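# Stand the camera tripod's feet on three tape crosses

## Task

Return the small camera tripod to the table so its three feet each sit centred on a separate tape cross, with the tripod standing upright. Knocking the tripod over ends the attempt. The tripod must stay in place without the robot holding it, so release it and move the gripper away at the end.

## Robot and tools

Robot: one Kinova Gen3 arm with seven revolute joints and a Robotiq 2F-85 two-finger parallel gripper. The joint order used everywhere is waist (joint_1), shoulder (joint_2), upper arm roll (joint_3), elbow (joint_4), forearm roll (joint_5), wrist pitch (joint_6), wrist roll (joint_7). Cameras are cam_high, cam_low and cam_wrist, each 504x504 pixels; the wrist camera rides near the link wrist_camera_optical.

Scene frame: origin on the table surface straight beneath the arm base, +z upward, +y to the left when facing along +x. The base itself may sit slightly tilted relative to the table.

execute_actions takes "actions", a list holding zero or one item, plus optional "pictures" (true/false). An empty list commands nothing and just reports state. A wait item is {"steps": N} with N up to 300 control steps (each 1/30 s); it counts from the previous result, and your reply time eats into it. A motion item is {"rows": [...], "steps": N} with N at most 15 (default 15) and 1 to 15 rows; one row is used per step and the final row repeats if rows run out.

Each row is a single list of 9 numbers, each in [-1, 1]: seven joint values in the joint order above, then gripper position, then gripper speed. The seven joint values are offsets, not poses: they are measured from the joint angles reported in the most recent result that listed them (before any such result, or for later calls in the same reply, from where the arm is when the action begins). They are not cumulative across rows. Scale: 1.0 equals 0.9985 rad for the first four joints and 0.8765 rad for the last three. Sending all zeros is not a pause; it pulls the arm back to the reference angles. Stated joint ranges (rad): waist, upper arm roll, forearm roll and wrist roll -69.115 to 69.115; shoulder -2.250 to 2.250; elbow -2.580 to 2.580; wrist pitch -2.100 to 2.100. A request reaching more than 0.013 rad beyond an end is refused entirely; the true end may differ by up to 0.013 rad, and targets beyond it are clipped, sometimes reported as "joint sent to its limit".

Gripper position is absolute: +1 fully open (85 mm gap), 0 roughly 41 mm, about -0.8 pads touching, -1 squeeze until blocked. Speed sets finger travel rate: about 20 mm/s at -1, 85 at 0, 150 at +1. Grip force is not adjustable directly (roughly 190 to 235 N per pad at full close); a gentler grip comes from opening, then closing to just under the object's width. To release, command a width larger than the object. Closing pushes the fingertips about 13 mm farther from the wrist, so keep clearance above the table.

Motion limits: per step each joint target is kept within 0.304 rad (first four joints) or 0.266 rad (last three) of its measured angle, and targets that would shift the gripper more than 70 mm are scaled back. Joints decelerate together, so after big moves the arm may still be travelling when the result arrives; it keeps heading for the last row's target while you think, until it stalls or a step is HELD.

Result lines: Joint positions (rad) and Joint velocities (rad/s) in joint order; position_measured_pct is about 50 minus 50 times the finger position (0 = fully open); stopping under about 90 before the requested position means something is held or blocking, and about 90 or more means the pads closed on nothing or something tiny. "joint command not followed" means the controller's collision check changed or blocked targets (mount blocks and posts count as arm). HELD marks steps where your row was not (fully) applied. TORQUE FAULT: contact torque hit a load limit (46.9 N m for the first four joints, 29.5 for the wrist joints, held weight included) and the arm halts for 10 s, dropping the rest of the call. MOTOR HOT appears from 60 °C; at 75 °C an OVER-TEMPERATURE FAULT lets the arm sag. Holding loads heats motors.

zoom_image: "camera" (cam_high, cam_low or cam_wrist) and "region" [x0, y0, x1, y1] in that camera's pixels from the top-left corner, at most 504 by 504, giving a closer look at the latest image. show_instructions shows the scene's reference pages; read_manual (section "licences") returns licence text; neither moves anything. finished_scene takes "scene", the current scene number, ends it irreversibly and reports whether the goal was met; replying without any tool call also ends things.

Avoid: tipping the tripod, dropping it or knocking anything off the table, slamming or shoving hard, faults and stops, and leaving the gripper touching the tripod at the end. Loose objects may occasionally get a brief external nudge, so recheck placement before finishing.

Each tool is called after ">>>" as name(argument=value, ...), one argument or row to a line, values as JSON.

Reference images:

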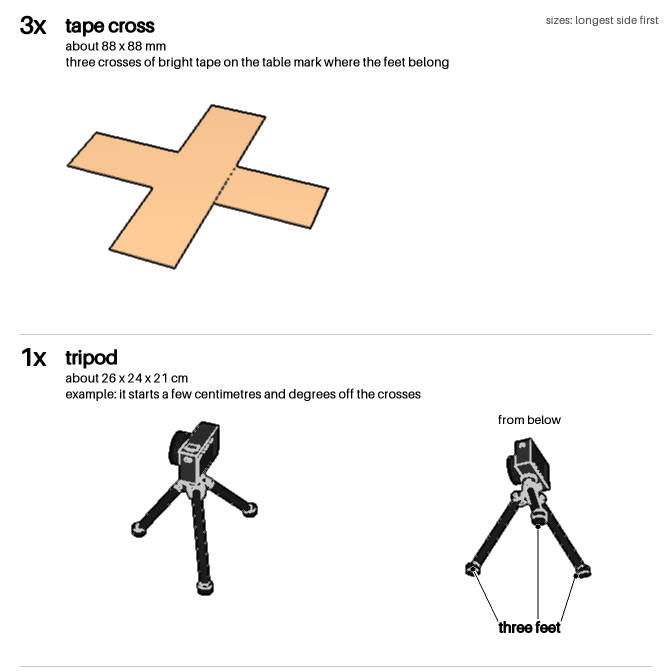

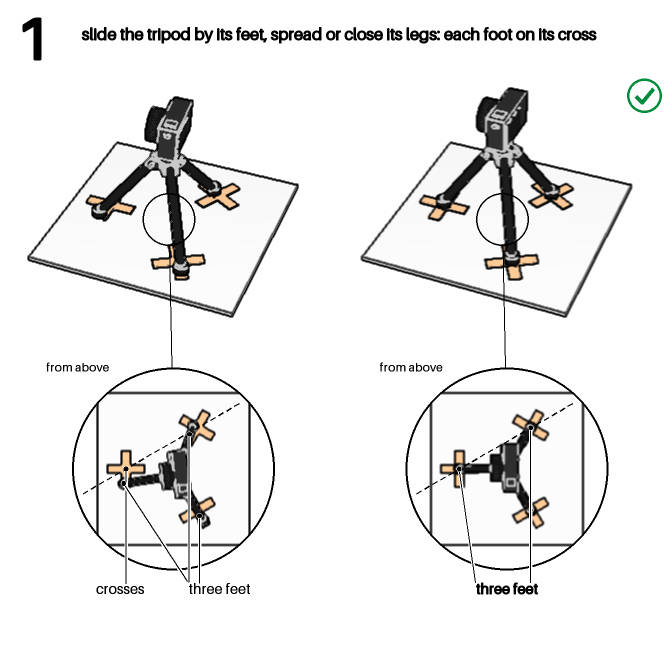

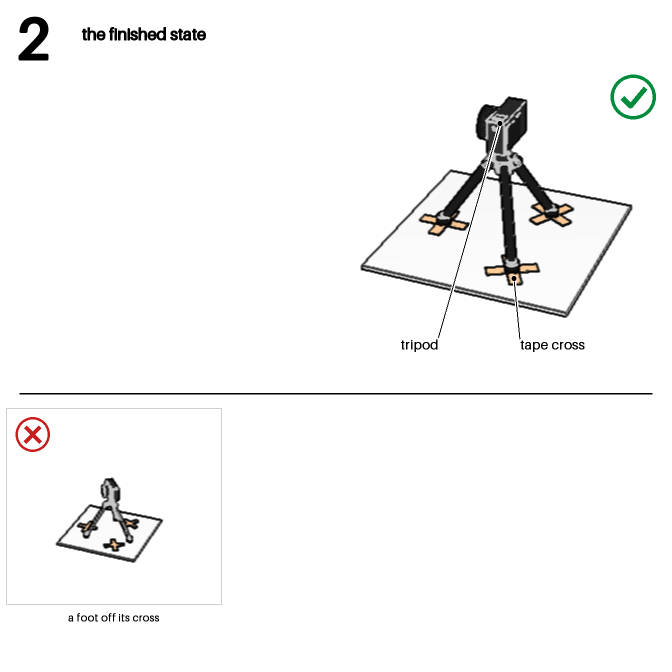

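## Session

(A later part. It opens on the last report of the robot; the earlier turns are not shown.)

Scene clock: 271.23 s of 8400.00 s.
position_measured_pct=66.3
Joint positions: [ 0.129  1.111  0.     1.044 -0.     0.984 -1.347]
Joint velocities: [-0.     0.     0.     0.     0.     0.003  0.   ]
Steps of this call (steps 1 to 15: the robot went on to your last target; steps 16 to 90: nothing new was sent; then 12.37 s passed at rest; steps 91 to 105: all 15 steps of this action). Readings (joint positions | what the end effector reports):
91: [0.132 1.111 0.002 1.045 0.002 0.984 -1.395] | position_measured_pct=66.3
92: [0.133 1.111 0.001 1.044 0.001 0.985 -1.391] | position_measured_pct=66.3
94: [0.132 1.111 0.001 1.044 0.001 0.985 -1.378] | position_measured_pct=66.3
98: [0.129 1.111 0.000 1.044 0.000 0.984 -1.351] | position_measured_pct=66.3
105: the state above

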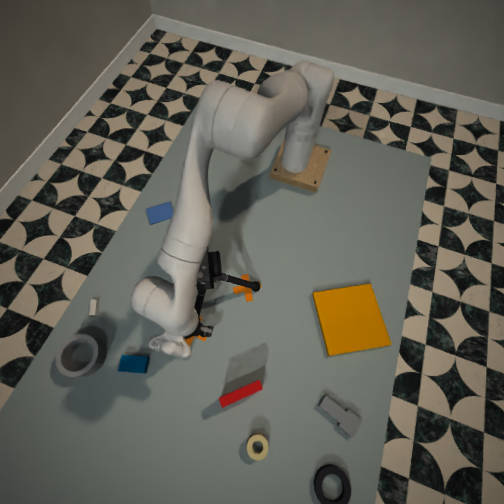

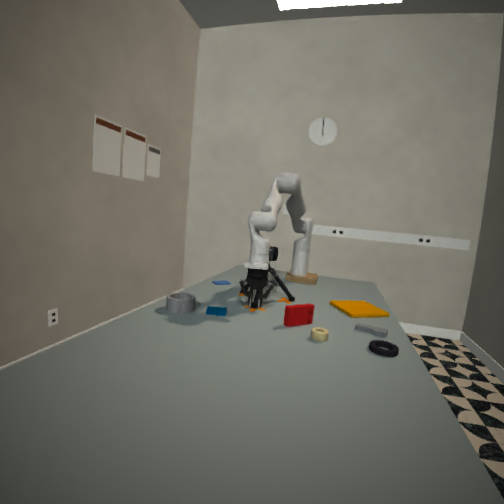

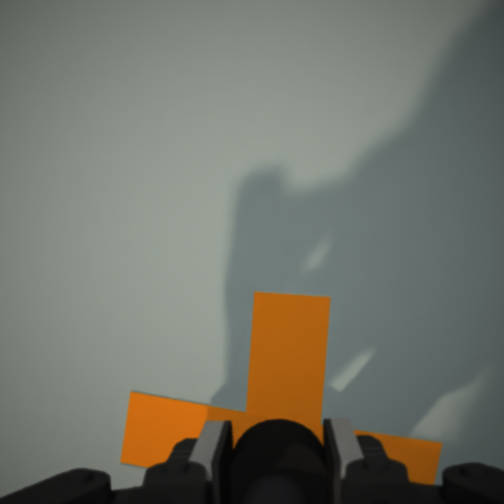

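>>> execute_actions(
  actions=[
    {"rows": [[0, 0, 0, 0, 0, 0, 0, -1, -0.5]], "steps": 10},
  ],
  pictures=false,
)

>>> execute_actions(
  actions=[
    {"rows": [[0, 0, 0, 0, 0, 0, 0.008, -1, -0.5], [0, 0, 0, 0, 0, 0, 0.016, -1, -0.5], [0, 0, 0, 0, 0, 0, 0.024, -1, -0.5], [0, 0, 0, 0, 0, 0, 0.032, -1, -0.5], [0, 0, 0, 0, 0, 0, 0.04, -1, -0.5], [0, 0, 0, 0, 0, 0, 0.048, -1, -0.5], [0, 0, 0, 0, 0, 0, 0.057, -1, -0.5]], "steps": 15},
  ],
)

>>> zoom_image(
  camera="cam_high",
  region=[120, 200, 300, 380],
)

Scene clock: 283.73 s of 8400.00 s.
position_measured_pct=71.0
Joint positions: [ 0.129  1.11   0.     1.044 -0.001  0.984 -1.348]
Joint velocities: [ 0.    -0.    -0.     0.    -0.     0.001 -0.   ]
Steps of this call (steps 1 to 15: the robot went on to your last target; steps 16 to 90: nothing new was sent; then 9.17 s passed at rest; steps 91 to 100: all 10 steps of this action). Readings (joint positions | what the end effector reports):
91: [0.129 1.111 0.000 1.044 -0.000 0.984 -1.347] | position_measured_pct=66.3
92: [0.129 1.111 0.000 1.043 -0.001 0.984 -1.348] | position_measured_pct=66.7
94: [0.129 1.111 0.000 1.043 -0.001 0.984 -1.348] | position_measured_pct=68.3
98: [0.129 1.110 0.000 1.044 -0.001 0.984 -1.348] | position_measured_pct=71.0
100: the state above

Scene clock: 284.23 s of 8400.00 s.
position_measured_pct=71.0
Joint positions: [ 0.128  1.109 -0.     1.043 -0.001  0.985 -1.298]
Joint velocities: [-0.     0.     0.     0.002  0.001 -0.002 -0.001]
Steps of this call (steps 1 to 15: all 15 steps of this action). Readings (joint positions | what the end effector reports):
1: [0.129 1.110 0.000 1.044 -0.001 0.984 -1.347] | position_measured_pct=71.0
2: [0.129 1.110 0.000 1.044 -0.001 0.984 -1.343] | position_measured_pct=71.0
4: [0.129 1.110 0.000 1.044 -0.001 0.984 -1.331] | position_measured_pct=71.0
8: [0.129 1.110 -0.000 1.044 -0.001 0.984 -1.303] | position_measured_pct=71.0
15: the state above

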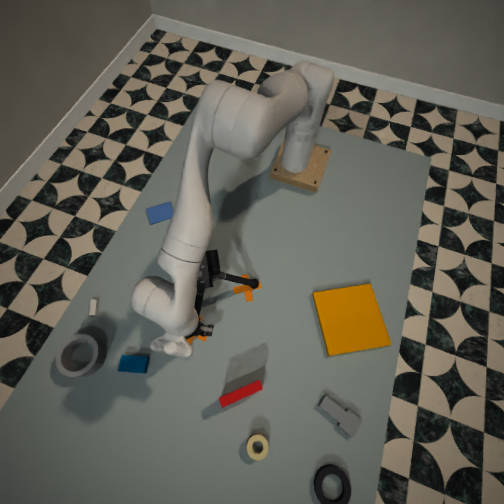

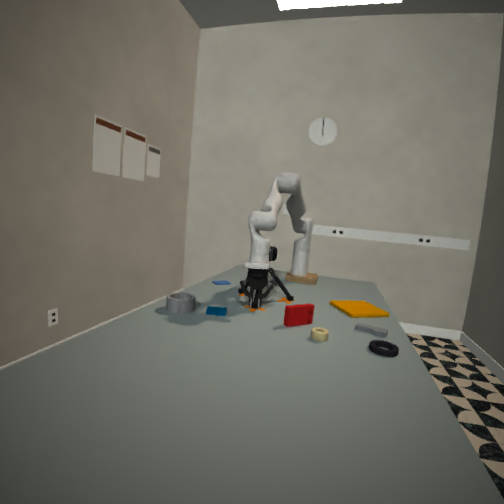

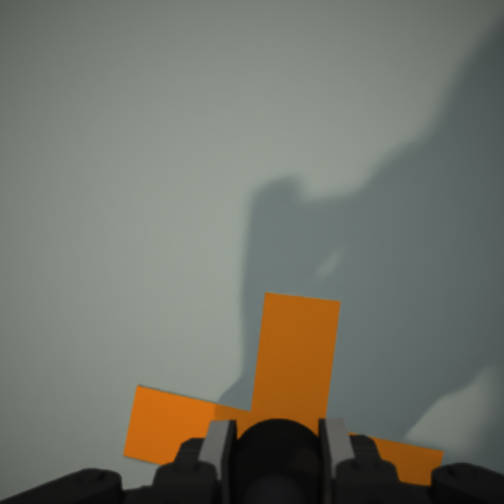

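Region (120, 200, 300, 380) of cam_high's 504x504 image, scaled by 2.800, with more detail than that image has.

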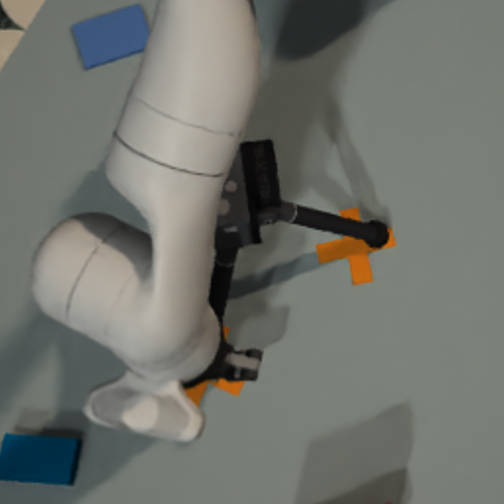

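>>> execute_actions(
  actions=[
    {"rows": [[0, 0, 0, 0, 0, 0, 0, 0.3, 0]], "steps": 12},
  ],
  pictures=false,
)

>>> execute_actions(
  actions=[
    {"rows": [[0, -0.2303, 0, -0.4847, 0, 0.8203, 0, 1, 0]], "steps": 15},
  ],
  pictures=false,
)

>>> execute_actions(
  actions=[
    {"steps": 20},
  ],
  pictures=false,
)

Scene clock: 294.80 s of 8400.00 s.
position_measured_pct=43.3
Joint positions: [ 0.128  1.11  -0.     1.043 -0.001  0.985 -1.298]
Joint velocities: [ 0.    -0.001 -0.001 -0.    -0.    -0.001  0.   ]
Steps of this call (steps 1 to 15: the robot went on to your last target; steps 16 to 90: nothing new was sent; then 7.17 s passed at rest; steps 91 to 102: all 12 steps of this action). Readings (joint positions | what the end effector reports):
91: [0.128 1.110 -0.000 1.043 -0.001 0.984 -1.298] | position_measured_pct=71.0
92: [0.128 1.110 -0.000 1.043 -0.001 0.984 -1.299] | position_measured_pct=71.0
94: [0.128 1.110 -0.000 1.043 -0.001 0.984 -1.299] | position_measured_pct=66.3
98: [0.128 1.110 -0.000 1.043 -0.001 0.985 -1.298] | position_measured_pct=55.2
102: the state above

Scene clock: 295.30 s of 8400.00 s.
position_measured_pct=1.2
Joint positions: [ 0.128  0.954 -0.     0.749 -0.001  1.253 -1.298]
Joint velocities: [ 0.    -0.313 -0.001 -0.803  0.     0.917  0.   ]
Steps of this call (steps 1 to 15: all 15 steps of this action). Readings (joint positions | what the end effector reports):
1: [0.128 1.109 -0.000 1.043 -0.001 0.985 -1.298] | position_measured_pct=40.5
2: [0.128 1.106 -0.000 1.039 -0.001 0.990 -1.298] | position_measured_pct=37.3
4: [0.128 1.087 -0.000 1.015 -0.001 1.012 -1.298] | position_measured_pct=31.3
8: [0.128 1.030 -0.000 0.926 -0.001 1.089 -1.298] | position_measured_pct=19.4
15: the state above

Scene clock: 295.97 s of 8400.00 s.
position_measured_pct=0.0
Joint positions: [ 0.128  0.879 -0.     0.559 -0.001  1.704 -1.298]
Joint velocities: [-0.     0.002  0.     0.     0.    -0.001  0.   ]
Steps of this call (steps 1 to 20: the robot went on to your last target). Readings (joint positions | what the end effector reports):
1: [0.128 0.944 -0.000 0.722 -0.001 1.285 -1.298] | position_measured_pct=0.8
2: [0.128 0.933 -0.000 0.695 -0.001 1.322 -1.298] | position_measured_pct=0.4
4: [0.128 0.915 -0.000 0.649 -0.001 1.403 -1.298] | position_measured_pct=0.0
8: [0.128 0.892 -0.000 0.594 -0.001 1.565 -1.298] | position_measured_pct=0.0
20: the state above

>>> execute_actions(
  actions=[
    {"rows": [[0.0109, -0.4955, 0, 0.6448, 0.001, -0.1705, -0.1528, 1, 0]], "steps": 15},
  ],
  pictures=false,
)

>>> execute_actions(
  actions=[
    {"steps": 22},
  ],
)

Scene clock: 299.70 s of 8400.00 s.
position_measured_pct=0.0
Joint positions: [ 0.137  0.501 -0.     0.975 -0.     1.58  -1.41 ]
Joint velocities: [ 0.011 -0.67  -0.001  1.235  0.001 -0.145 -0.135]
Steps of this call (steps 1 to 15: the robot went on to your last target; steps 16 to 90: nothing new was sent; then 0.23 s passed at rest; steps 91 to 105: all 15 steps of this action). Readings (joint positions | what the end effector reports):
91: [0.128 0.879 -0.000 0.560 -0.001 1.703 -1.299] | position_measured_pct=0.0
92: [0.129 0.873 -0.000 0.566 -0.001 1.701 -1.300] | position_measured_pct=0.0
94: [0.129 0.846 -0.000 0.593 -0.001 1.689 -1.311] | position_measured_pct=0.0
98: [0.133 0.725 -0.000 0.711 -0.001 1.636 -1.358] | position_measured_pct=0.0
105: the state above

Scene clock: 300.43 s of 8400.00 s.
position_measured_pct=0.0
Joint positions: [ 0.139  0.385 -0.     1.203 -0.     1.554 -1.432]
Joint velocities: [-0.    -0.002  0.     0.    -0.    -0.002 -0.   ]
Steps of this call (steps 1 to 22: the robot went on to your last target). Readings (joint positions | what the end effector reports):
1: [0.138 0.480 -0.000 1.016 -0.000 1.575 -1.414] | position_measured_pct=0.0
2: [0.138 0.460 -0.000 1.056 -0.000 1.570 -1.418] | position_measured_pct=0.0
4: [0.139 0.426 -0.000 1.125 -0.000 1.563 -1.425] | position_measured_pct=0.0
8: [0.139 0.392 -0.000 1.196 -0.000 1.556 -1.432] | position_measured_pct=0.0
22: the state above

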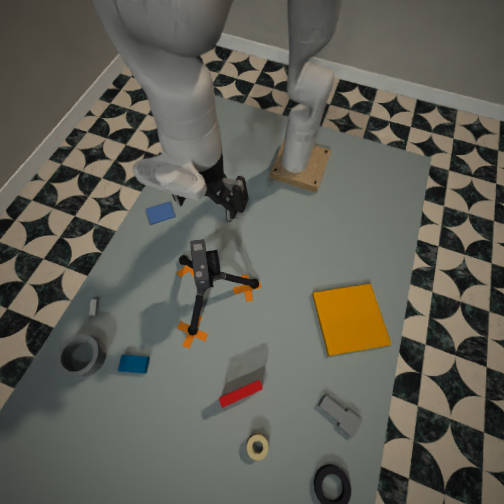

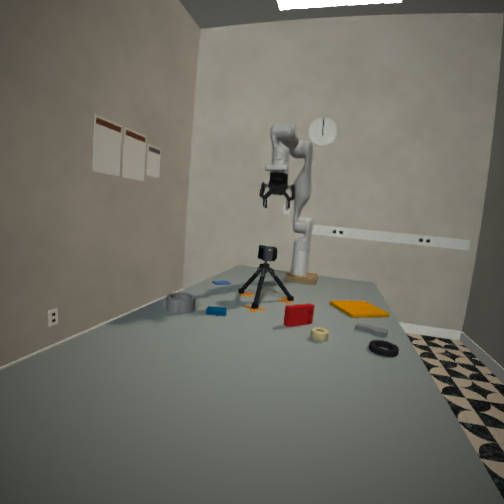

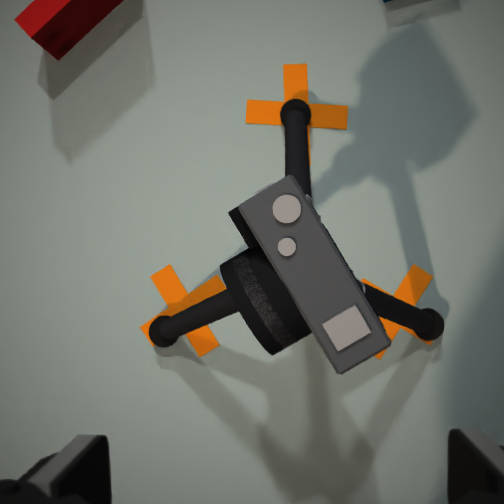

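>>> execute_actions(
  actions=[
    {"rows": [[0, 0, 0, 0, 0, 0, 1, 1, 0]], "steps": 15},
  ],
  pictures=false,
)

>>> execute_actions(
  actions=[
    {"rows": [[-0.214, 0, 0, 0, 0, 0, 1, 1, 0]], "steps": 15},
  ],
  pictures=false,
)

>>> execute_actions(
  actions=[
    {"steps": 15},
  ],
  pictures=false,
)

Scene clock: 324.00 s of 8400.00 s.
position_measured_pct=0.0
Joint positions: [ 0.139  0.385 -0.     1.203 -0.     1.554 -0.932]
Joint velocities: [ 0.     0.001  0.     0.001 -0.     0.001  1.218]
Steps of this call (steps 1 to 15: the robot went on to your last target; steps 16 to 90: nothing new was sent; then 20.07 s passed at rest; steps 91 to 105: all 15 steps of this action). Readings (joint positions | what the end effector reports):
91: [0.139 0.385 -0.000 1.203 -0.000 1.554 -1.431] | position_measured_pct=0.0
92: [0.139 0.385 -0.000 1.203 -0.000 1.554 -1.423] | position_measured_pct=0.0
94: [0.139 0.385 -0.000 1.203 -0.000 1.554 -1.375] | position_measured_pct=0.0
98: [0.139 0.385 -0.000 1.203 -0.000 1.554 -1.216] | position_measured_pct=0.0
105: the state above

Scene clock: 324.50 s of 8400.00 s.
position_measured_pct=0.0
Joint positions: [-0.053  0.385 -0.001  1.203 -0.     1.554 -0.339]
Joint velocities: [-0.137 -0.001  0.003 -0.     0.001  0.001  1.217]
Steps of this call (steps 1 to 15: all 15 steps of this action). Readings (joint positions | what the end effector reports):
1: [0.139 0.385 -0.000 1.203 -0.000 1.554 -0.891] | position_measured_pct=0.0
2: [0.134 0.385 0.001 1.203 0.001 1.554 -0.851] | position_measured_pct=0.0
4: [0.108 0.385 0.002 1.203 0.001 1.554 -0.781] | position_measured_pct=0.0
8: [0.015 0.385 -0.001 1.203 -0.001 1.554 -0.624] | position_measured_pct=0.0
15: the state above

Scene clock: 325.00 s of 8400.00 s.
position_measured_pct=0.0
Joint positions: [-0.074  0.385 -0.     1.203 -0.     1.554 -0.055]
Joint velocities: [-0.002  0.    -0.001  0.     0.     0.001 -0.   ]
Steps of this call (steps 1 to 15: the robot went on to your last target). Readings (joint positions | what the end effector reports):
1: [-0.057 0.385 -0.001 1.203 -0.000 1.554 -0.299] | position_measured_pct=0.0
2: [-0.060 0.385 -0.001 1.203 -0.000 1.554 -0.258] | position_measured_pct=0.0
4: [-0.066 0.385 -0.000 1.203 -0.000 1.554 -0.177] | position_measured_pct=0.0
8: [-0.073 0.385 -0.001 1.203 -0.000 1.554 -0.060] | position_measured_pct=0.0
15: the state above

>>> execute_actions(
  actions=[
    {"rows": [[-0.0007, 0.0185, 0, 0.4156, 0, -0.495, 0.4472, 1, 0]], "steps": 15},
  ],
  pictures=false,
)

>>> execute_actions(
  actions=[
    {"steps": 12},
  ],
)

Scene clock: 330.23 s of 8400.00 s.
position_measured_pct=0.0
Joint positions: [-0.075  0.403 -0.     1.58  -0.     1.169  0.299]
Joint velocities: [-0.001  0.034 -0.     0.606  0.    -0.769  0.624]
Steps of this call (steps 1 to 15: the robot went on to your last target; steps 16 to 90: nothing new was sent; then 1.73 s passed at rest; steps 91 to 105: all 15 steps of this action). Readings (joint positions | what the end effector reports):
91: [-0.074 0.385 -0.000 1.204 -0.000 1.554 -0.055] | position_measured_pct=0.0
92: [-0.074 0.385 -0.000 1.208 -0.000 1.550 -0.051] | position_measured_pct=0.0
94: [-0.074 0.385 -0.000 1.234 -0.000 1.528 -0.029] | position_measured_pct=0.0
98: [-0.075 0.391 -0.000 1.352 -0.000 1.424 0.074] | position_measured_pct=0.0
105: the state above

Scene clock: 330.63 s of 8400.00 s.
position_measured_pct=0.0
Joint positions: [-0.075  0.403 -0.     1.618 -0.     1.121  0.337]
Joint velocities: [-0.    -0.002 -0.     0.001  0.     0.     0.   ]
Steps of this call (steps 1 to 12: the robot went on to your last target). Readings (joint positions | what the end effector reports):
1: [-0.075 0.404 -0.000 1.597 -0.000 1.147 0.317] | position_measured_pct=0.0
2: [-0.075 0.404 -0.000 1.609 -0.000 1.132 0.329] | position_measured_pct=0.0
4: [-0.075 0.405 -0.000 1.617 -0.000 1.122 0.337] | position_measured_pct=0.0
8: [-0.075 0.404 -0.000 1.618 -0.000 1.121 0.337] | position_measured_pct=0.0
12: the state above

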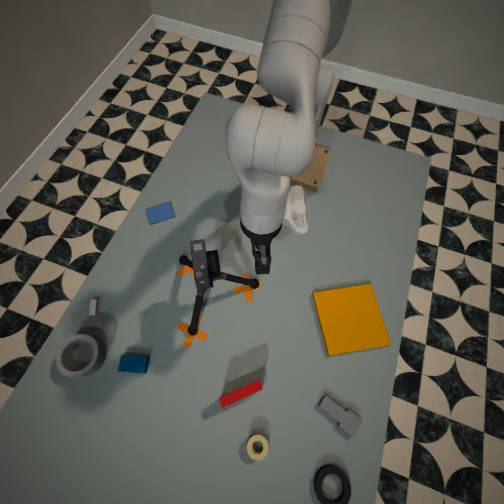

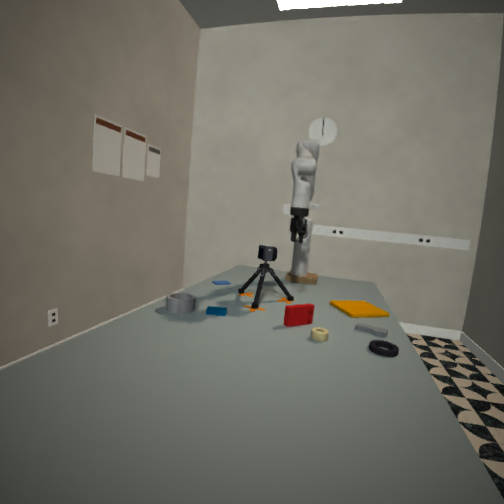

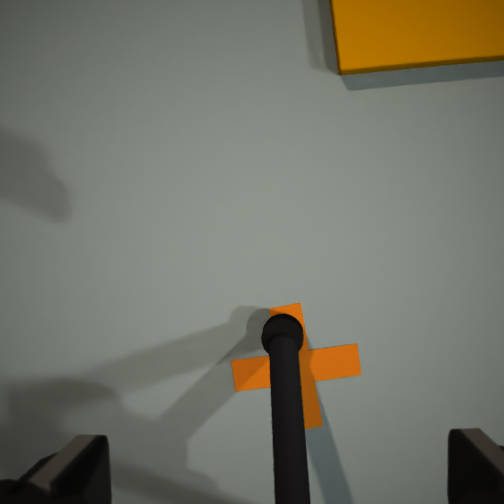

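>>> execute_actions(
  actions=[
    {"rows": [[0, 0.3648, 0, 0.237, 0, -0.686, 0, 1, 0]], "steps": 15},
  ],
  pictures=false,
)

>>> execute_actions(
  actions=[
    {"steps": 18},
  ],
)

Scene clock: 337.83 s of 8400.00 s.
position_measured_pct=0.0
Joint positions: [-0.075  0.698 -0.     1.812 -0.     0.758  0.337]
Joint velocities: [ 0.     0.431  0.     0.29   0.    -1.211 -0.001]
Steps of this call (steps 1 to 30: the robot went on to your last target; steps 31 to 90: nothing new was sent; then 3.70 s passed at rest; steps 91 to 105: all 15 steps of this action). Readings (joint positions | what the end effector reports):
91: [-0.075 0.404 -0.000 1.619 -0.000 1.120 0.337] | position_measured_pct=0.0
92: [-0.075 0.409 -0.000 1.622 -0.000 1.116 0.337] | position_measured_pct=0.0
94: [-0.075 0.437 -0.000 1.640 -0.000 1.094 0.337] | position_measured_pct=0.0
98: [-0.075 0.537 -0.000 1.707 -0.000 1.007 0.337] | position_measured_pct=0.0
105: the state above

Scene clock: 338.43 s of 8400.00 s.
position_measured_pct=0.0
Joint positions: [-0.075  0.768 -0.     1.855 -0.     0.519  0.337]
Joint velocities: [ 0.001  0.002 -0.001  0.     0.     0.001 -0.001]
Steps of this call (steps 1 to 18: the robot went on to your last target). Readings (joint positions | what the end effector reports):
1: [-0.075 0.711 -0.000 1.821 -0.000 0.718 0.337] | position_measured_pct=0.0
2: [-0.075 0.723 -0.000 1.829 -0.000 0.677 0.337] | position_measured_pct=0.0
4: [-0.075 0.746 -0.000 1.842 -0.000 0.596 0.337] | position_measured_pct=0.0
8: [-0.075 0.764 -0.000 1.854 -0.000 0.521 0.337] | position_measured_pct=0.0
18: the state above

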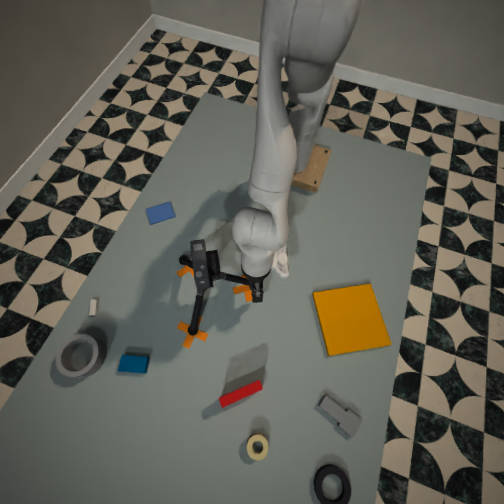

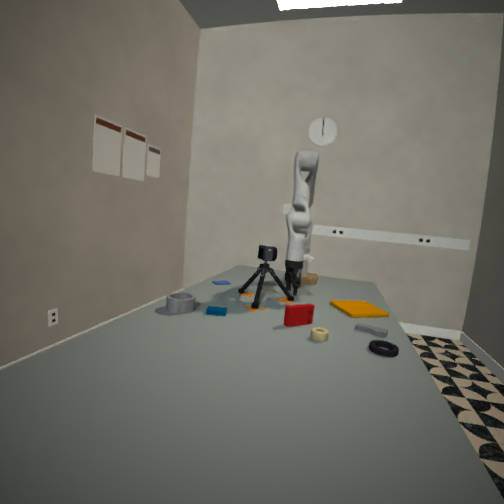

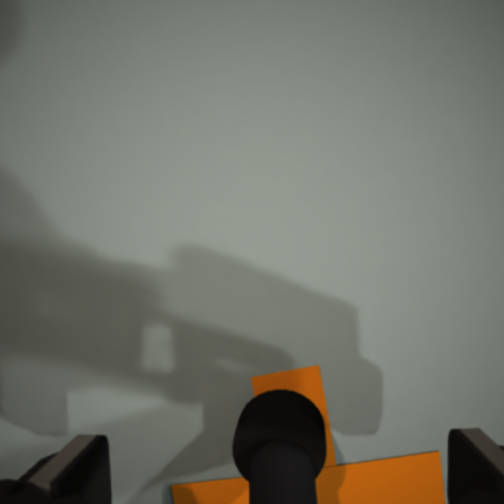

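>>> execute_actions(
  actions=[
    {"rows": [[-0.0082, 0.05, 0, 0.0084, 0, -0.0671, -0.009, 1, 0]], "steps": 12},
  ],
  pictures=false,
)

>>> execute_actions(
  actions=[
    {"rows": [[0, 0, 0, 0, 0, 0, 0, -0.36, 0]], "steps": 15},
  ],
  pictures=false,
)

>>> execute_actions(
  actions=[
    {"steps": 15},
  ],
)

Scene clock: 348.23 s of 8400.00 s.
position_measured_pct=0.0
Joint positions: [-0.083  0.817 -0.     1.863 -0.     0.46   0.329]
Joint velocities: [-0.002  0.008  0.     0.    -0.    -0.002 -0.   ]
Steps of this call (steps 1 to 15: the robot went on to your last target; steps 16 to 90: nothing new was sent; then 6.40 s passed at rest; steps 91 to 102: all 12 steps of this action). Readings (joint positions | what the end effector reports):
91: [-0.075 0.769 -0.000 1.855 -0.000 0.519 0.337] | position_measured_pct=0.0
92: [-0.076 0.774 0.000 1.855 -0.000 0.513 0.336] | position_measured_pct=0.0
94: [-0.080 0.800 0.000 1.859 -0.000 0.485 0.333] | position_measured_pct=0.0
98: [-0.083 0.815 -0.000 1.863 -0.000 0.461 0.329] | position_measured_pct=0.0
102: the state above

Scene clock: 348.73 s of 8400.00 s.
position_measured_pct=36.5
Joint positions: [-0.083  0.813 -0.     1.862 -0.     0.461  0.329]
Joint velocities: [ 0.002 -0.034  0.007  0.004  0.004  0.028 -0.   ]
Steps of this call (steps 1 to 15: all 15 steps of this action). Readings (joint positions | what the end effector reports):
1: [-0.083 0.817 -0.000 1.863 -0.000 0.460 0.329] | position_measured_pct=0.0
2: [-0.083 0.816 -0.000 1.863 -0.000 0.460 0.329] | position_measured_pct=0.4
4: [-0.083 0.816 -0.000 1.863 -0.000 0.460 0.329] | position_measured_pct=4.4
8: [-0.083 0.817 -0.000 1.863 -0.000 0.460 0.329] | position_measured_pct=15.9
15: the state above

Scene clock: 349.23 s of 8400.00 s.
position_measured_pct=66.3
Joint positions: [-0.082  0.806  0.001  1.864  0.     0.465  0.329]
Joint velocities: [ 0.    -0.    -0.    -0.     0.     0.001 -0.   ]
Steps of this call (steps 1 to 15: the robot went on to your last target). Readings (joint positions | what the end effector reports):
1: [-0.083 0.812 -0.000 1.862 -0.000 0.462 0.329] | position_measured_pct=39.7
2: [-0.083 0.811 0.000 1.862 -0.000 0.462 0.329] | position_measured_pct=42.5
4: [-0.083 0.809 0.000 1.862 0.000 0.463 0.329] | position_measured_pct=48.4
8: [-0.082 0.807 0.001 1.863 0.000 0.464 0.329] | position_measured_pct=60.3
15: the state above
The arm was judged still, so your last target was given up. Only a new action makes it travel on or press farther. Fingers that are still opening or closing keep moving.

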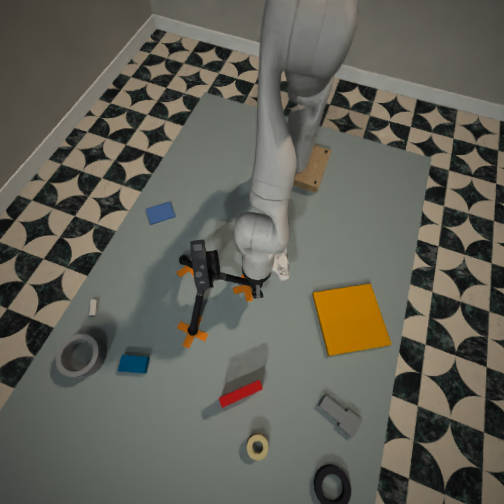

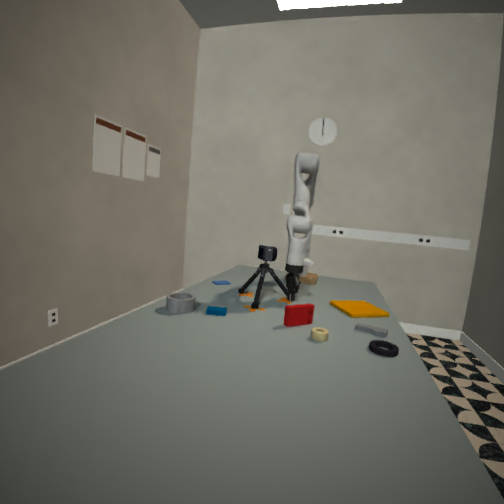

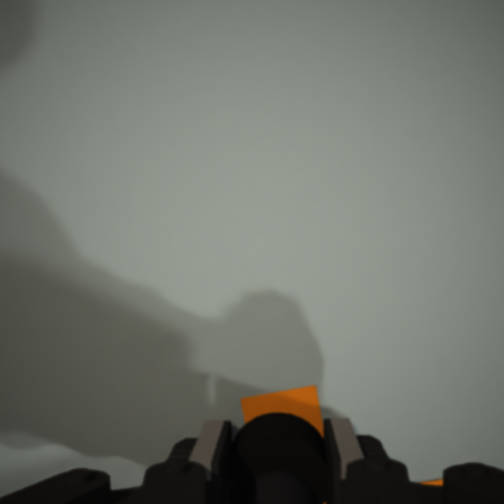

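>>> execute_actions(
  actions=[
    {"rows": [[-0.0012, -0.0035, -0.001, -0.0011, 0, 0.0128, 0, -0.36, 0], [-0.0012, -0.0035, -0.001, -0.0011, 0, 0.0128, 0, -0.36, 0], [-0.0012, -0.0035, -0.001, -0.0011, 0, 0.0128, 0, -0.36, 0], [0.0044, -0.0013, -0.001, -0.0079, 0, 0.018, 0.0064, -0.36, 0], [0.01, 0.001, -0.001, -0.0146, 0, 0.0231, 0.0127, -0.36, 0], [0.0156, 0.0032, -0.001, -0.0214, 0, 0.0283, 0.0191, -0.36, 0], [0.0212, 0.0054, -0.001, -0.0281, 0, 0.0334, 0.0254, -0.36, 0], [0.0268, 0.0077, -0.001, -0.0349, 0, 0.0386, 0.0318, -0.36, 0], [0.0324, 0.0099, -0.001, -0.0417, 0, 0.0438, 0.0381, -0.36, 0], [0.038, 0.0121, -0.001, -0.0484, 0, 0.0489, 0.0445, -0.36, 0], [0.0436, 0.0143, -0.001, -0.0552, 0, 0.0541, 0.0508, -0.36, 0], [0.0492, 0.0166, -0.001, -0.0619, 0, 0.0592, 0.0572, -0.36, 0], [0.0548, 0.0188, -0.001, -0.0687, 0, 0.0644, 0.0635, -0.36, 0]], "steps": 15},
  ],
  pictures=false,
)

>>> execute_actions(
  actions=[
    {"steps": 10},
  ],
)

>>> zoom_image(
  camera="cam_high",
  region=[120, 200, 300, 380],
)

Scene clock: 370.17 s of 8400.00 s.
position_measured_pct=66.3
Joint positions: [-0.03   0.825  0.     1.799 -0.     0.521  0.383]
Joint velocities: [ 0.023 -0.001  0.028 -0.055  0.007  0.038  0.053]
Steps of this call (steps 1 to 90: nothing new was sent; then 17.43 s passed at rest; steps 91 to 105: all 15 steps of this action). Readings (joint positions | what the end effector reports):
91: [-0.082 0.805 0.001 1.864 0.000 0.465 0.329] | position_measured_pct=66.3
92: [-0.082 0.802 0.001 1.864 0.000 0.468 0.329] | position_measured_pct=66.3
94: [-0.082 0.799 -0.000 1.862 0.000 0.476 0.330] | position_measured_pct=66.3
98: [-0.064 0.811 -0.002 1.842 -0.001 0.491 0.347] | position_measured_pct=66.3
105: the state above

Scene clock: 370.50 s of 8400.00 s.
position_measured_pct=66.3
Joint positions: [-0.028  0.826 -0.001  1.797 -0.001  0.523  0.384]
Joint velocities: [ 0.001  0.001 -0.001 -0.    -0.    -0.001 -0.   ]
Steps of this call (steps 1 to 10: the robot went on to your last target). Readings (joint positions | what the end effector reports):
1: [-0.030 0.825 0.001 1.798 -0.000 0.522 0.384] | position_measured_pct=66.3
2: [-0.029 0.825 0.000 1.798 -0.000 0.522 0.384] | position_measured_pct=66.3
4: [-0.028 0.825 -0.000 1.798 -0.000 0.523 0.384] | position_measured_pct=66.3
8: [-0.028 0.826 -0.001 1.798 -0.001 0.523 0.384] | position_measured_pct=66.3
10: the state above

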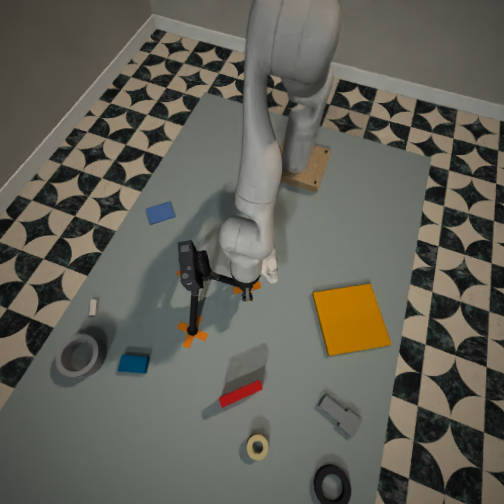

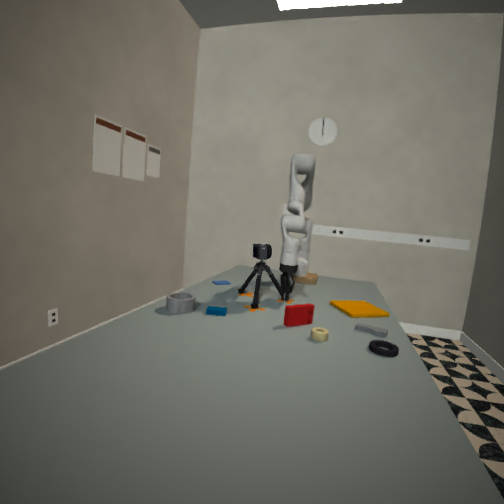

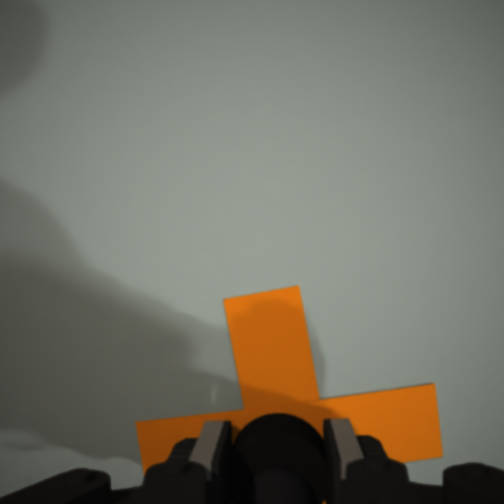

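Region (120, 200, 300, 380) of cam_high's 504x504 image, scaled by 2.800, with more detail than that image has.

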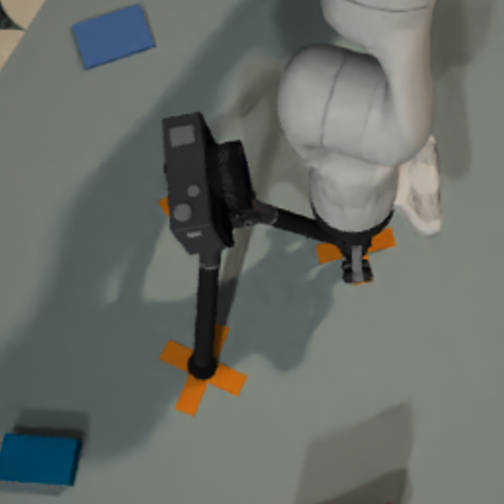

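>>> execute_actions(
  actions=[
    {"rows": [[-0.001, 0.001, 0.001, -0.0056, 0.001, 0.0028, -0.001, -0.36, 0], [-0.0019, 0.002, 0.001, -0.0112, 0.001, 0.0057, -0.002, -0.36, 0]], "steps": 12},
  ],
)

Scene clock: 379.67 s of 8400.00 s.
position_measured_pct=66.3
Joint positions: [-0.03   0.829 -0.     1.789 -0.001  0.529  0.382]
Joint velocities: [-0.     0.001 -0.    -0.     0.     0.001  0.   ]
Steps of this call (steps 1 to 15: the robot went on to your last target; steps 16 to 90: nothing new was sent; then 5.77 s passed at rest; steps 91 to 102: all 12 steps of this action). Readings (joint positions | what the end effector reports):
91: [-0.028 0.826 -0.001 1.797 -0.001 0.523 0.384] | position_measured_pct=66.3
92: [-0.029 0.827 -0.000 1.795 -0.000 0.525 0.383] | position_measured_pct=66.3
94: [-0.030 0.828 -0.000 1.790 -0.001 0.529 0.382] | position_measured_pct=66.3
98: [-0.030 0.828 -0.000 1.789 -0.001 0.529 0.382] | position_measured_pct=66.3
102: the state above

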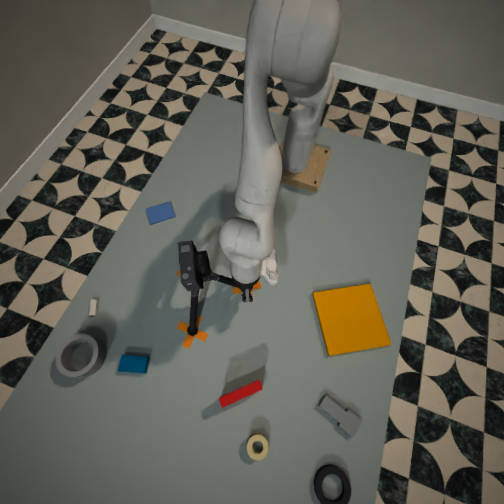

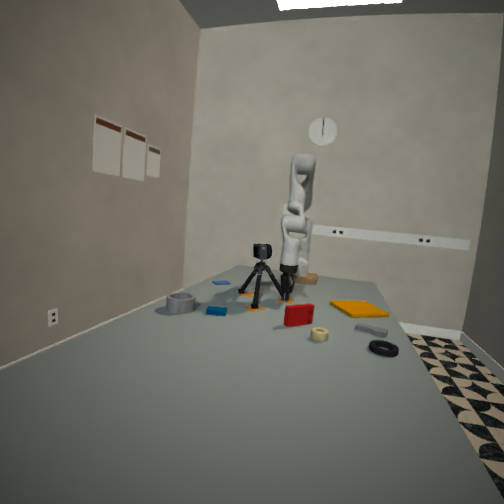

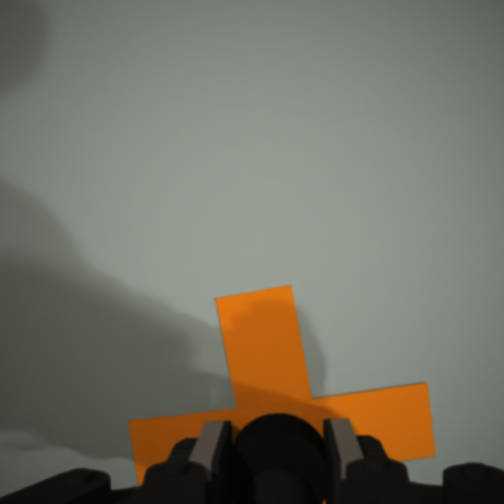

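>>> execute_actions(
  actions=[
    {"rows": [[0, 0, 0, 0, 0, 0, 0, 0.2, -0.5]], "steps": 15},
  ],
  pictures=false,
)

>>> execute_actions(
  actions=[
    {"steps": 10},
  ],
)

Scene clock: 383.73 s of 8400.00 s.
position_measured_pct=43.7
Joint positions: [-0.03   0.829 -0.     1.789 -0.001  0.529  0.382]
Joint velocities: [-0.001 -0.    -0.     0.    -0.    -0.001 -0.   ]
Steps of this call (steps 1 to 15: the robot went on to your last target; steps 16 to 90: nothing new was sent; then 0.57 s passed at rest; steps 91 to 105: all 15 steps of this action). Readings (joint positions | what the end effector reports):
91: [-0.030 0.829 -0.000 1.789 -0.001 0.529 0.382] | position_measured_pct=66.3
92: [-0.030 0.829 0.000 1.790 -0.001 0.530 0.381] | position_measured_pct=66.3
94: [-0.030 0.829 0.000 1.790 -0.001 0.530 0.382] | position_measured_pct=63.5
98: [-0.030 0.829 -0.000 1.789 -0.001 0.529 0.382] | position_measured_pct=56.7
105: the state above

Scene clock: 384.07 s of 8400.00 s.
position_measured_pct=40.1
Joint positions: [-0.03   0.829 -0.     1.789 -0.001  0.529  0.382]
Joint velocities: [ 0. -0. -0.  0.  0. -0. -0.]
Steps of this call (steps 1 to 10: the robot went on to your last target). Readings (joint positions | what the end effector reports):
1: [-0.030 0.829 -0.000 1.789 -0.001 0.529 0.382] | position_measured_pct=42.1
2: [-0.030 0.829 -0.000 1.789 -0.001 0.529 0.382] | position_measured_pct=40.9
4: [-0.030 0.829 -0.000 1.789 -0.001 0.529 0.382] | position_measured_pct=40.5
8: [-0.030 0.829 -0.000 1.789 -0.001 0.529 0.382] | position_measured_pct=40.1
10: the state above

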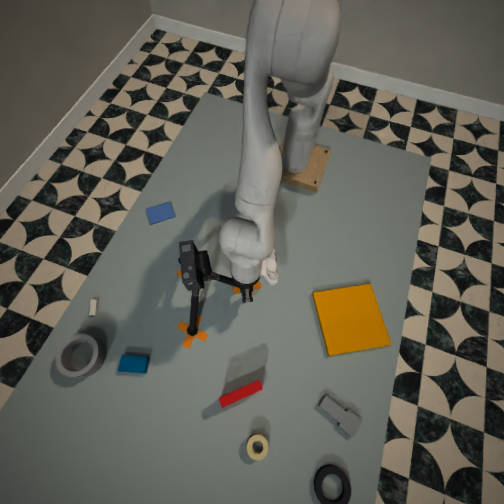

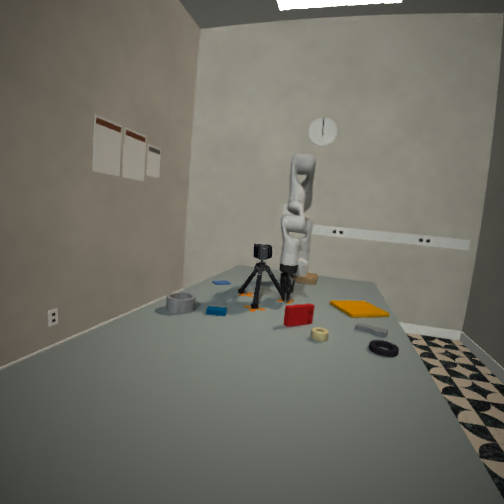

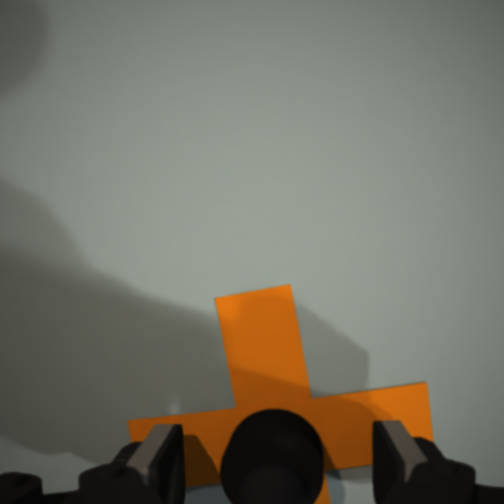

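>>> execute_actions(
  actions=[
    {"rows": [[0, -0.0964, 0, -0.0166, 0.001, 0.1226, 0, 1, 0]], "steps": 12},
  ],
  pictures=false,
)

>>> execute_actions(
  actions=[
    {"rows": [[0, -0.3548, 0, -0.482, 0, 0.9533, 0, 1, 0]], "steps": 15},
  ],
  pictures=false,
)

>>> execute_actions(
  actions=[
    {"steps": 20},
  ],
  pictures=false,
)

Scene clock: 407.70 s of 8400.00 s.
position_measured_pct=12.3
Joint positions: [-0.03   0.735 -0.     1.772  0.     0.637  0.382]
Joint velocities: [-0.    -0.02  -0.001  0.002 -0.     0.002 -0.   ]
Steps of this call (steps 1 to 15: the robot went on to your last target; steps 16 to 90: nothing new was sent; then 20.23 s passed at rest; steps 91 to 102: all 12 steps of this action). Readings (joint positions | what the end effector reports):
91: [-0.030 0.828 -0.000 1.789 -0.001 0.530 0.382] | position_measured_pct=40.1
92: [-0.030 0.822 -0.000 1.789 -0.001 0.535 0.382] | position_measured_pct=39.7
94: [-0.030 0.794 -0.000 1.785 -0.000 0.563 0.382] | position_measured_pct=35.7
98: [-0.030 0.738 0.000 1.772 0.000 0.632 0.382] | position_measured_pct=24.2
102: the state above

Scene clock: 408.20 s of 8400.00 s.
position_measured_pct=0.0
Joint positions: [-0.03   0.505 -0.     1.492  0.     0.89   0.382]
Joint velocities: [-0.    -0.465  0.    -0.757 -0.     0.835 -0.001]
Steps of this call (steps 1 to 15: all 15 steps of this action). Readings (joint positions | what the end effector reports):
1: [-0.030 0.733 -0.000 1.772 0.000 0.637 0.382] | position_measured_pct=9.5
2: [-0.030 0.728 -0.000 1.768 0.000 0.642 0.382] | position_measured_pct=6.3
4: [-0.030 0.700 -0.000 1.744 0.000 0.664 0.382] | position_measured_pct=2.0
8: [-0.030 0.618 -0.000 1.659 0.000 0.738 0.382] | position_measured_pct=0.0
15: the state above

Scene clock: 408.87 s of 8400.00 s.
position_measured_pct=0.0
Joint positions: [-0.03   0.38  -0.     1.291  0.     1.472  0.382]
Joint velocities: [-0.    -0.001 -0.    -0.002 -0.    -0.     0.001]
Steps of this call (steps 1 to 20: the robot went on to your last target). Readings (joint positions | what the end effector reports):
1: [-0.030 0.490 -0.000 1.467 0.000 0.919 0.382] | position_measured_pct=0.0
2: [-0.030 0.474 -0.000 1.441 0.000 0.953 0.382] | position_measured_pct=0.0
4: [-0.030 0.444 -0.000 1.392 0.000 1.031 0.382] | position_measured_pct=0.0
8: [-0.030 0.407 -0.000 1.332 0.000 1.193 0.382] | position_measured_pct=0.0
20: the state above

>>> execute_actions(
  actions=[
    {"rows": [[0.1322, 0.2924, 0, -0.5719, 0, 0.316, 1, 1, 0]], "steps": 15},
  ],
  pictures=false,
)

>>> execute_actions(
  actions=[
    {"steps": 18},
  ],
  pictures=false,
)

>>> execute_actions(
  actions=[
    {"rows": [[0, 0, 0, 0, 0, 0, 0.4729, 1, 0]], "steps": 15},
  ],
  pictures=false,
)

>>> execute_actions(
  actions=[
    {"steps": 8},
  ],
)

Scene clock: 415.33 s of 8400.00 s.
position_measured_pct=0.0
Joint positions: [0.085 0.635 0.    0.844 0.001 1.716 0.792]
Joint velocities: [ 0.107  0.214 -0.002 -0.937 -0.001  0.221  1.215]
From where the robot then was, a joint's target lay farther than a number of 1.0 reaches, so one or more steps of this call were cut to that.
Steps of this call (steps 1 to 30: the robot went on to your last target; steps 31 to 90: nothing new was sent; then 2.97 s passed at rest; steps 91 to 105: all 15 steps of this action). Readings (joint positions | what the end effector reports):
91: [-0.029 0.381 -0.000 1.290 0.000 1.473 0.382] | position_measured_pct=0.0
92: [-0.027 0.387 -0.001 1.285 -0.000 1.477 0.386] | position_measured_pct=0.0
94: [-0.014 0.414 -0.001 1.258 -0.000 1.499 0.408] | position_measured_pct=0.0
98: [0.034 0.523 -0.001 1.139 0.000 1.599 0.512] | position_measured_pct=0.0
105: the state above

Scene clock: 415.93 s of 8400.00 s.
position_measured_pct=0.0
Joint positions: [ 0.102  0.672 -0.     0.72   0.     1.749  1.258]
Joint velocities: [-0.     0.003 -0.    -0.     0.     0.    -0.   ]
Steps of this call (steps 1 to 18: the robot went on to your last target). Readings (joint positions | what the end effector reports):
1: [0.088 0.642 0.000 0.816 0.000 1.723 0.833] | position_measured_pct=0.0
2: [0.091 0.647 0.000 0.793 0.000 1.728 0.874] | position_measured_pct=0.0
4: [0.095 0.655 0.000 0.764 0.000 1.736 0.955] | position_measured_pct=0.0
8: [0.099 0.665 0.000 0.737 0.000 1.744 1.117] | position_measured_pct=0.0
18: the state above

Scene clock: 416.43 s of 8400.00 s.
position_measured_pct=0.0
Joint positions: [ 0.102  0.672 -0.     0.72   0.     1.749  1.672]
Joint velocities: [-0.    -0.     0.001  0.    -0.     0.001  0.042]
Steps of this call (steps 1 to 15: all 15 steps of this action). Readings (joint positions | what the end effector reports):
1: [0.102 0.672 -0.000 0.720 0.000 1.749 1.259] | position_measured_pct=0.0
2: [0.102 0.672 -0.000 0.720 0.000 1.749 1.267] | position_measured_pct=0.0
4: [0.102 0.672 -0.000 0.720 0.000 1.749 1.315] | position_measured_pct=0.0
8: [0.102 0.672 -0.000 0.720 0.000 1.749 1.475] | position_measured_pct=0.0
15: the state above

Scene clock: 416.70 s of 8400.00 s.
position_measured_pct=0.0
Joint positions: [ 0.102  0.672 -0.     0.72   0.     1.749  1.673]
Joint velocities: [-0.001  0.    -0.    -0.     0.    -0.001  0.   ]
Steps of this call (steps 1 to 8: the robot went on to your last target). Readings (joint positions | what the end effector reports):
1: [0.102 0.672 -0.000 0.720 0.000 1.749 1.673] | position_measured_pct=0.0
2: [0.102 0.672 -0.000 0.720 0.000 1.749 1.673] | position_measured_pct=0.0
4: [0.102 0.672 -0.000 0.720 0.000 1.749 1.673] | position_measured_pct=0.0
8: the state above

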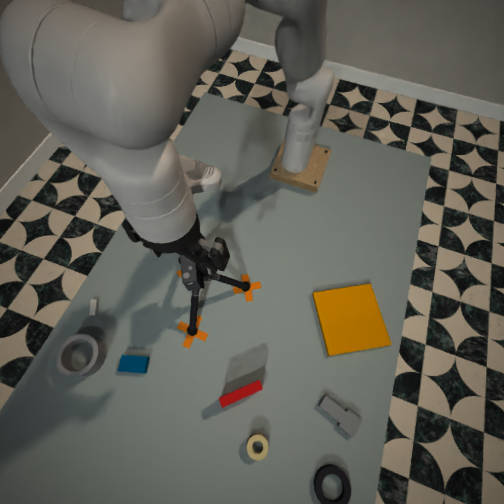

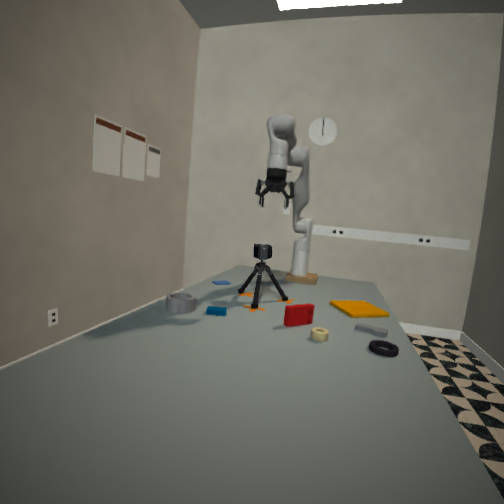

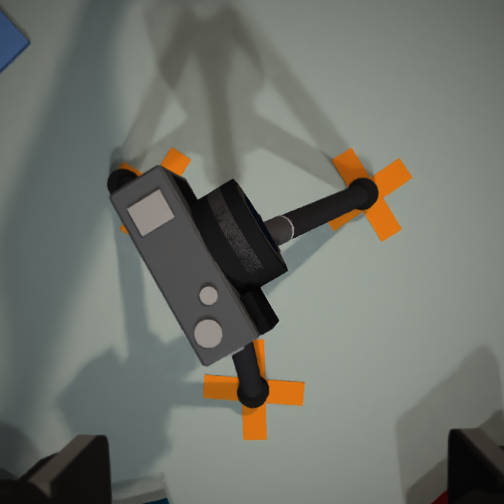

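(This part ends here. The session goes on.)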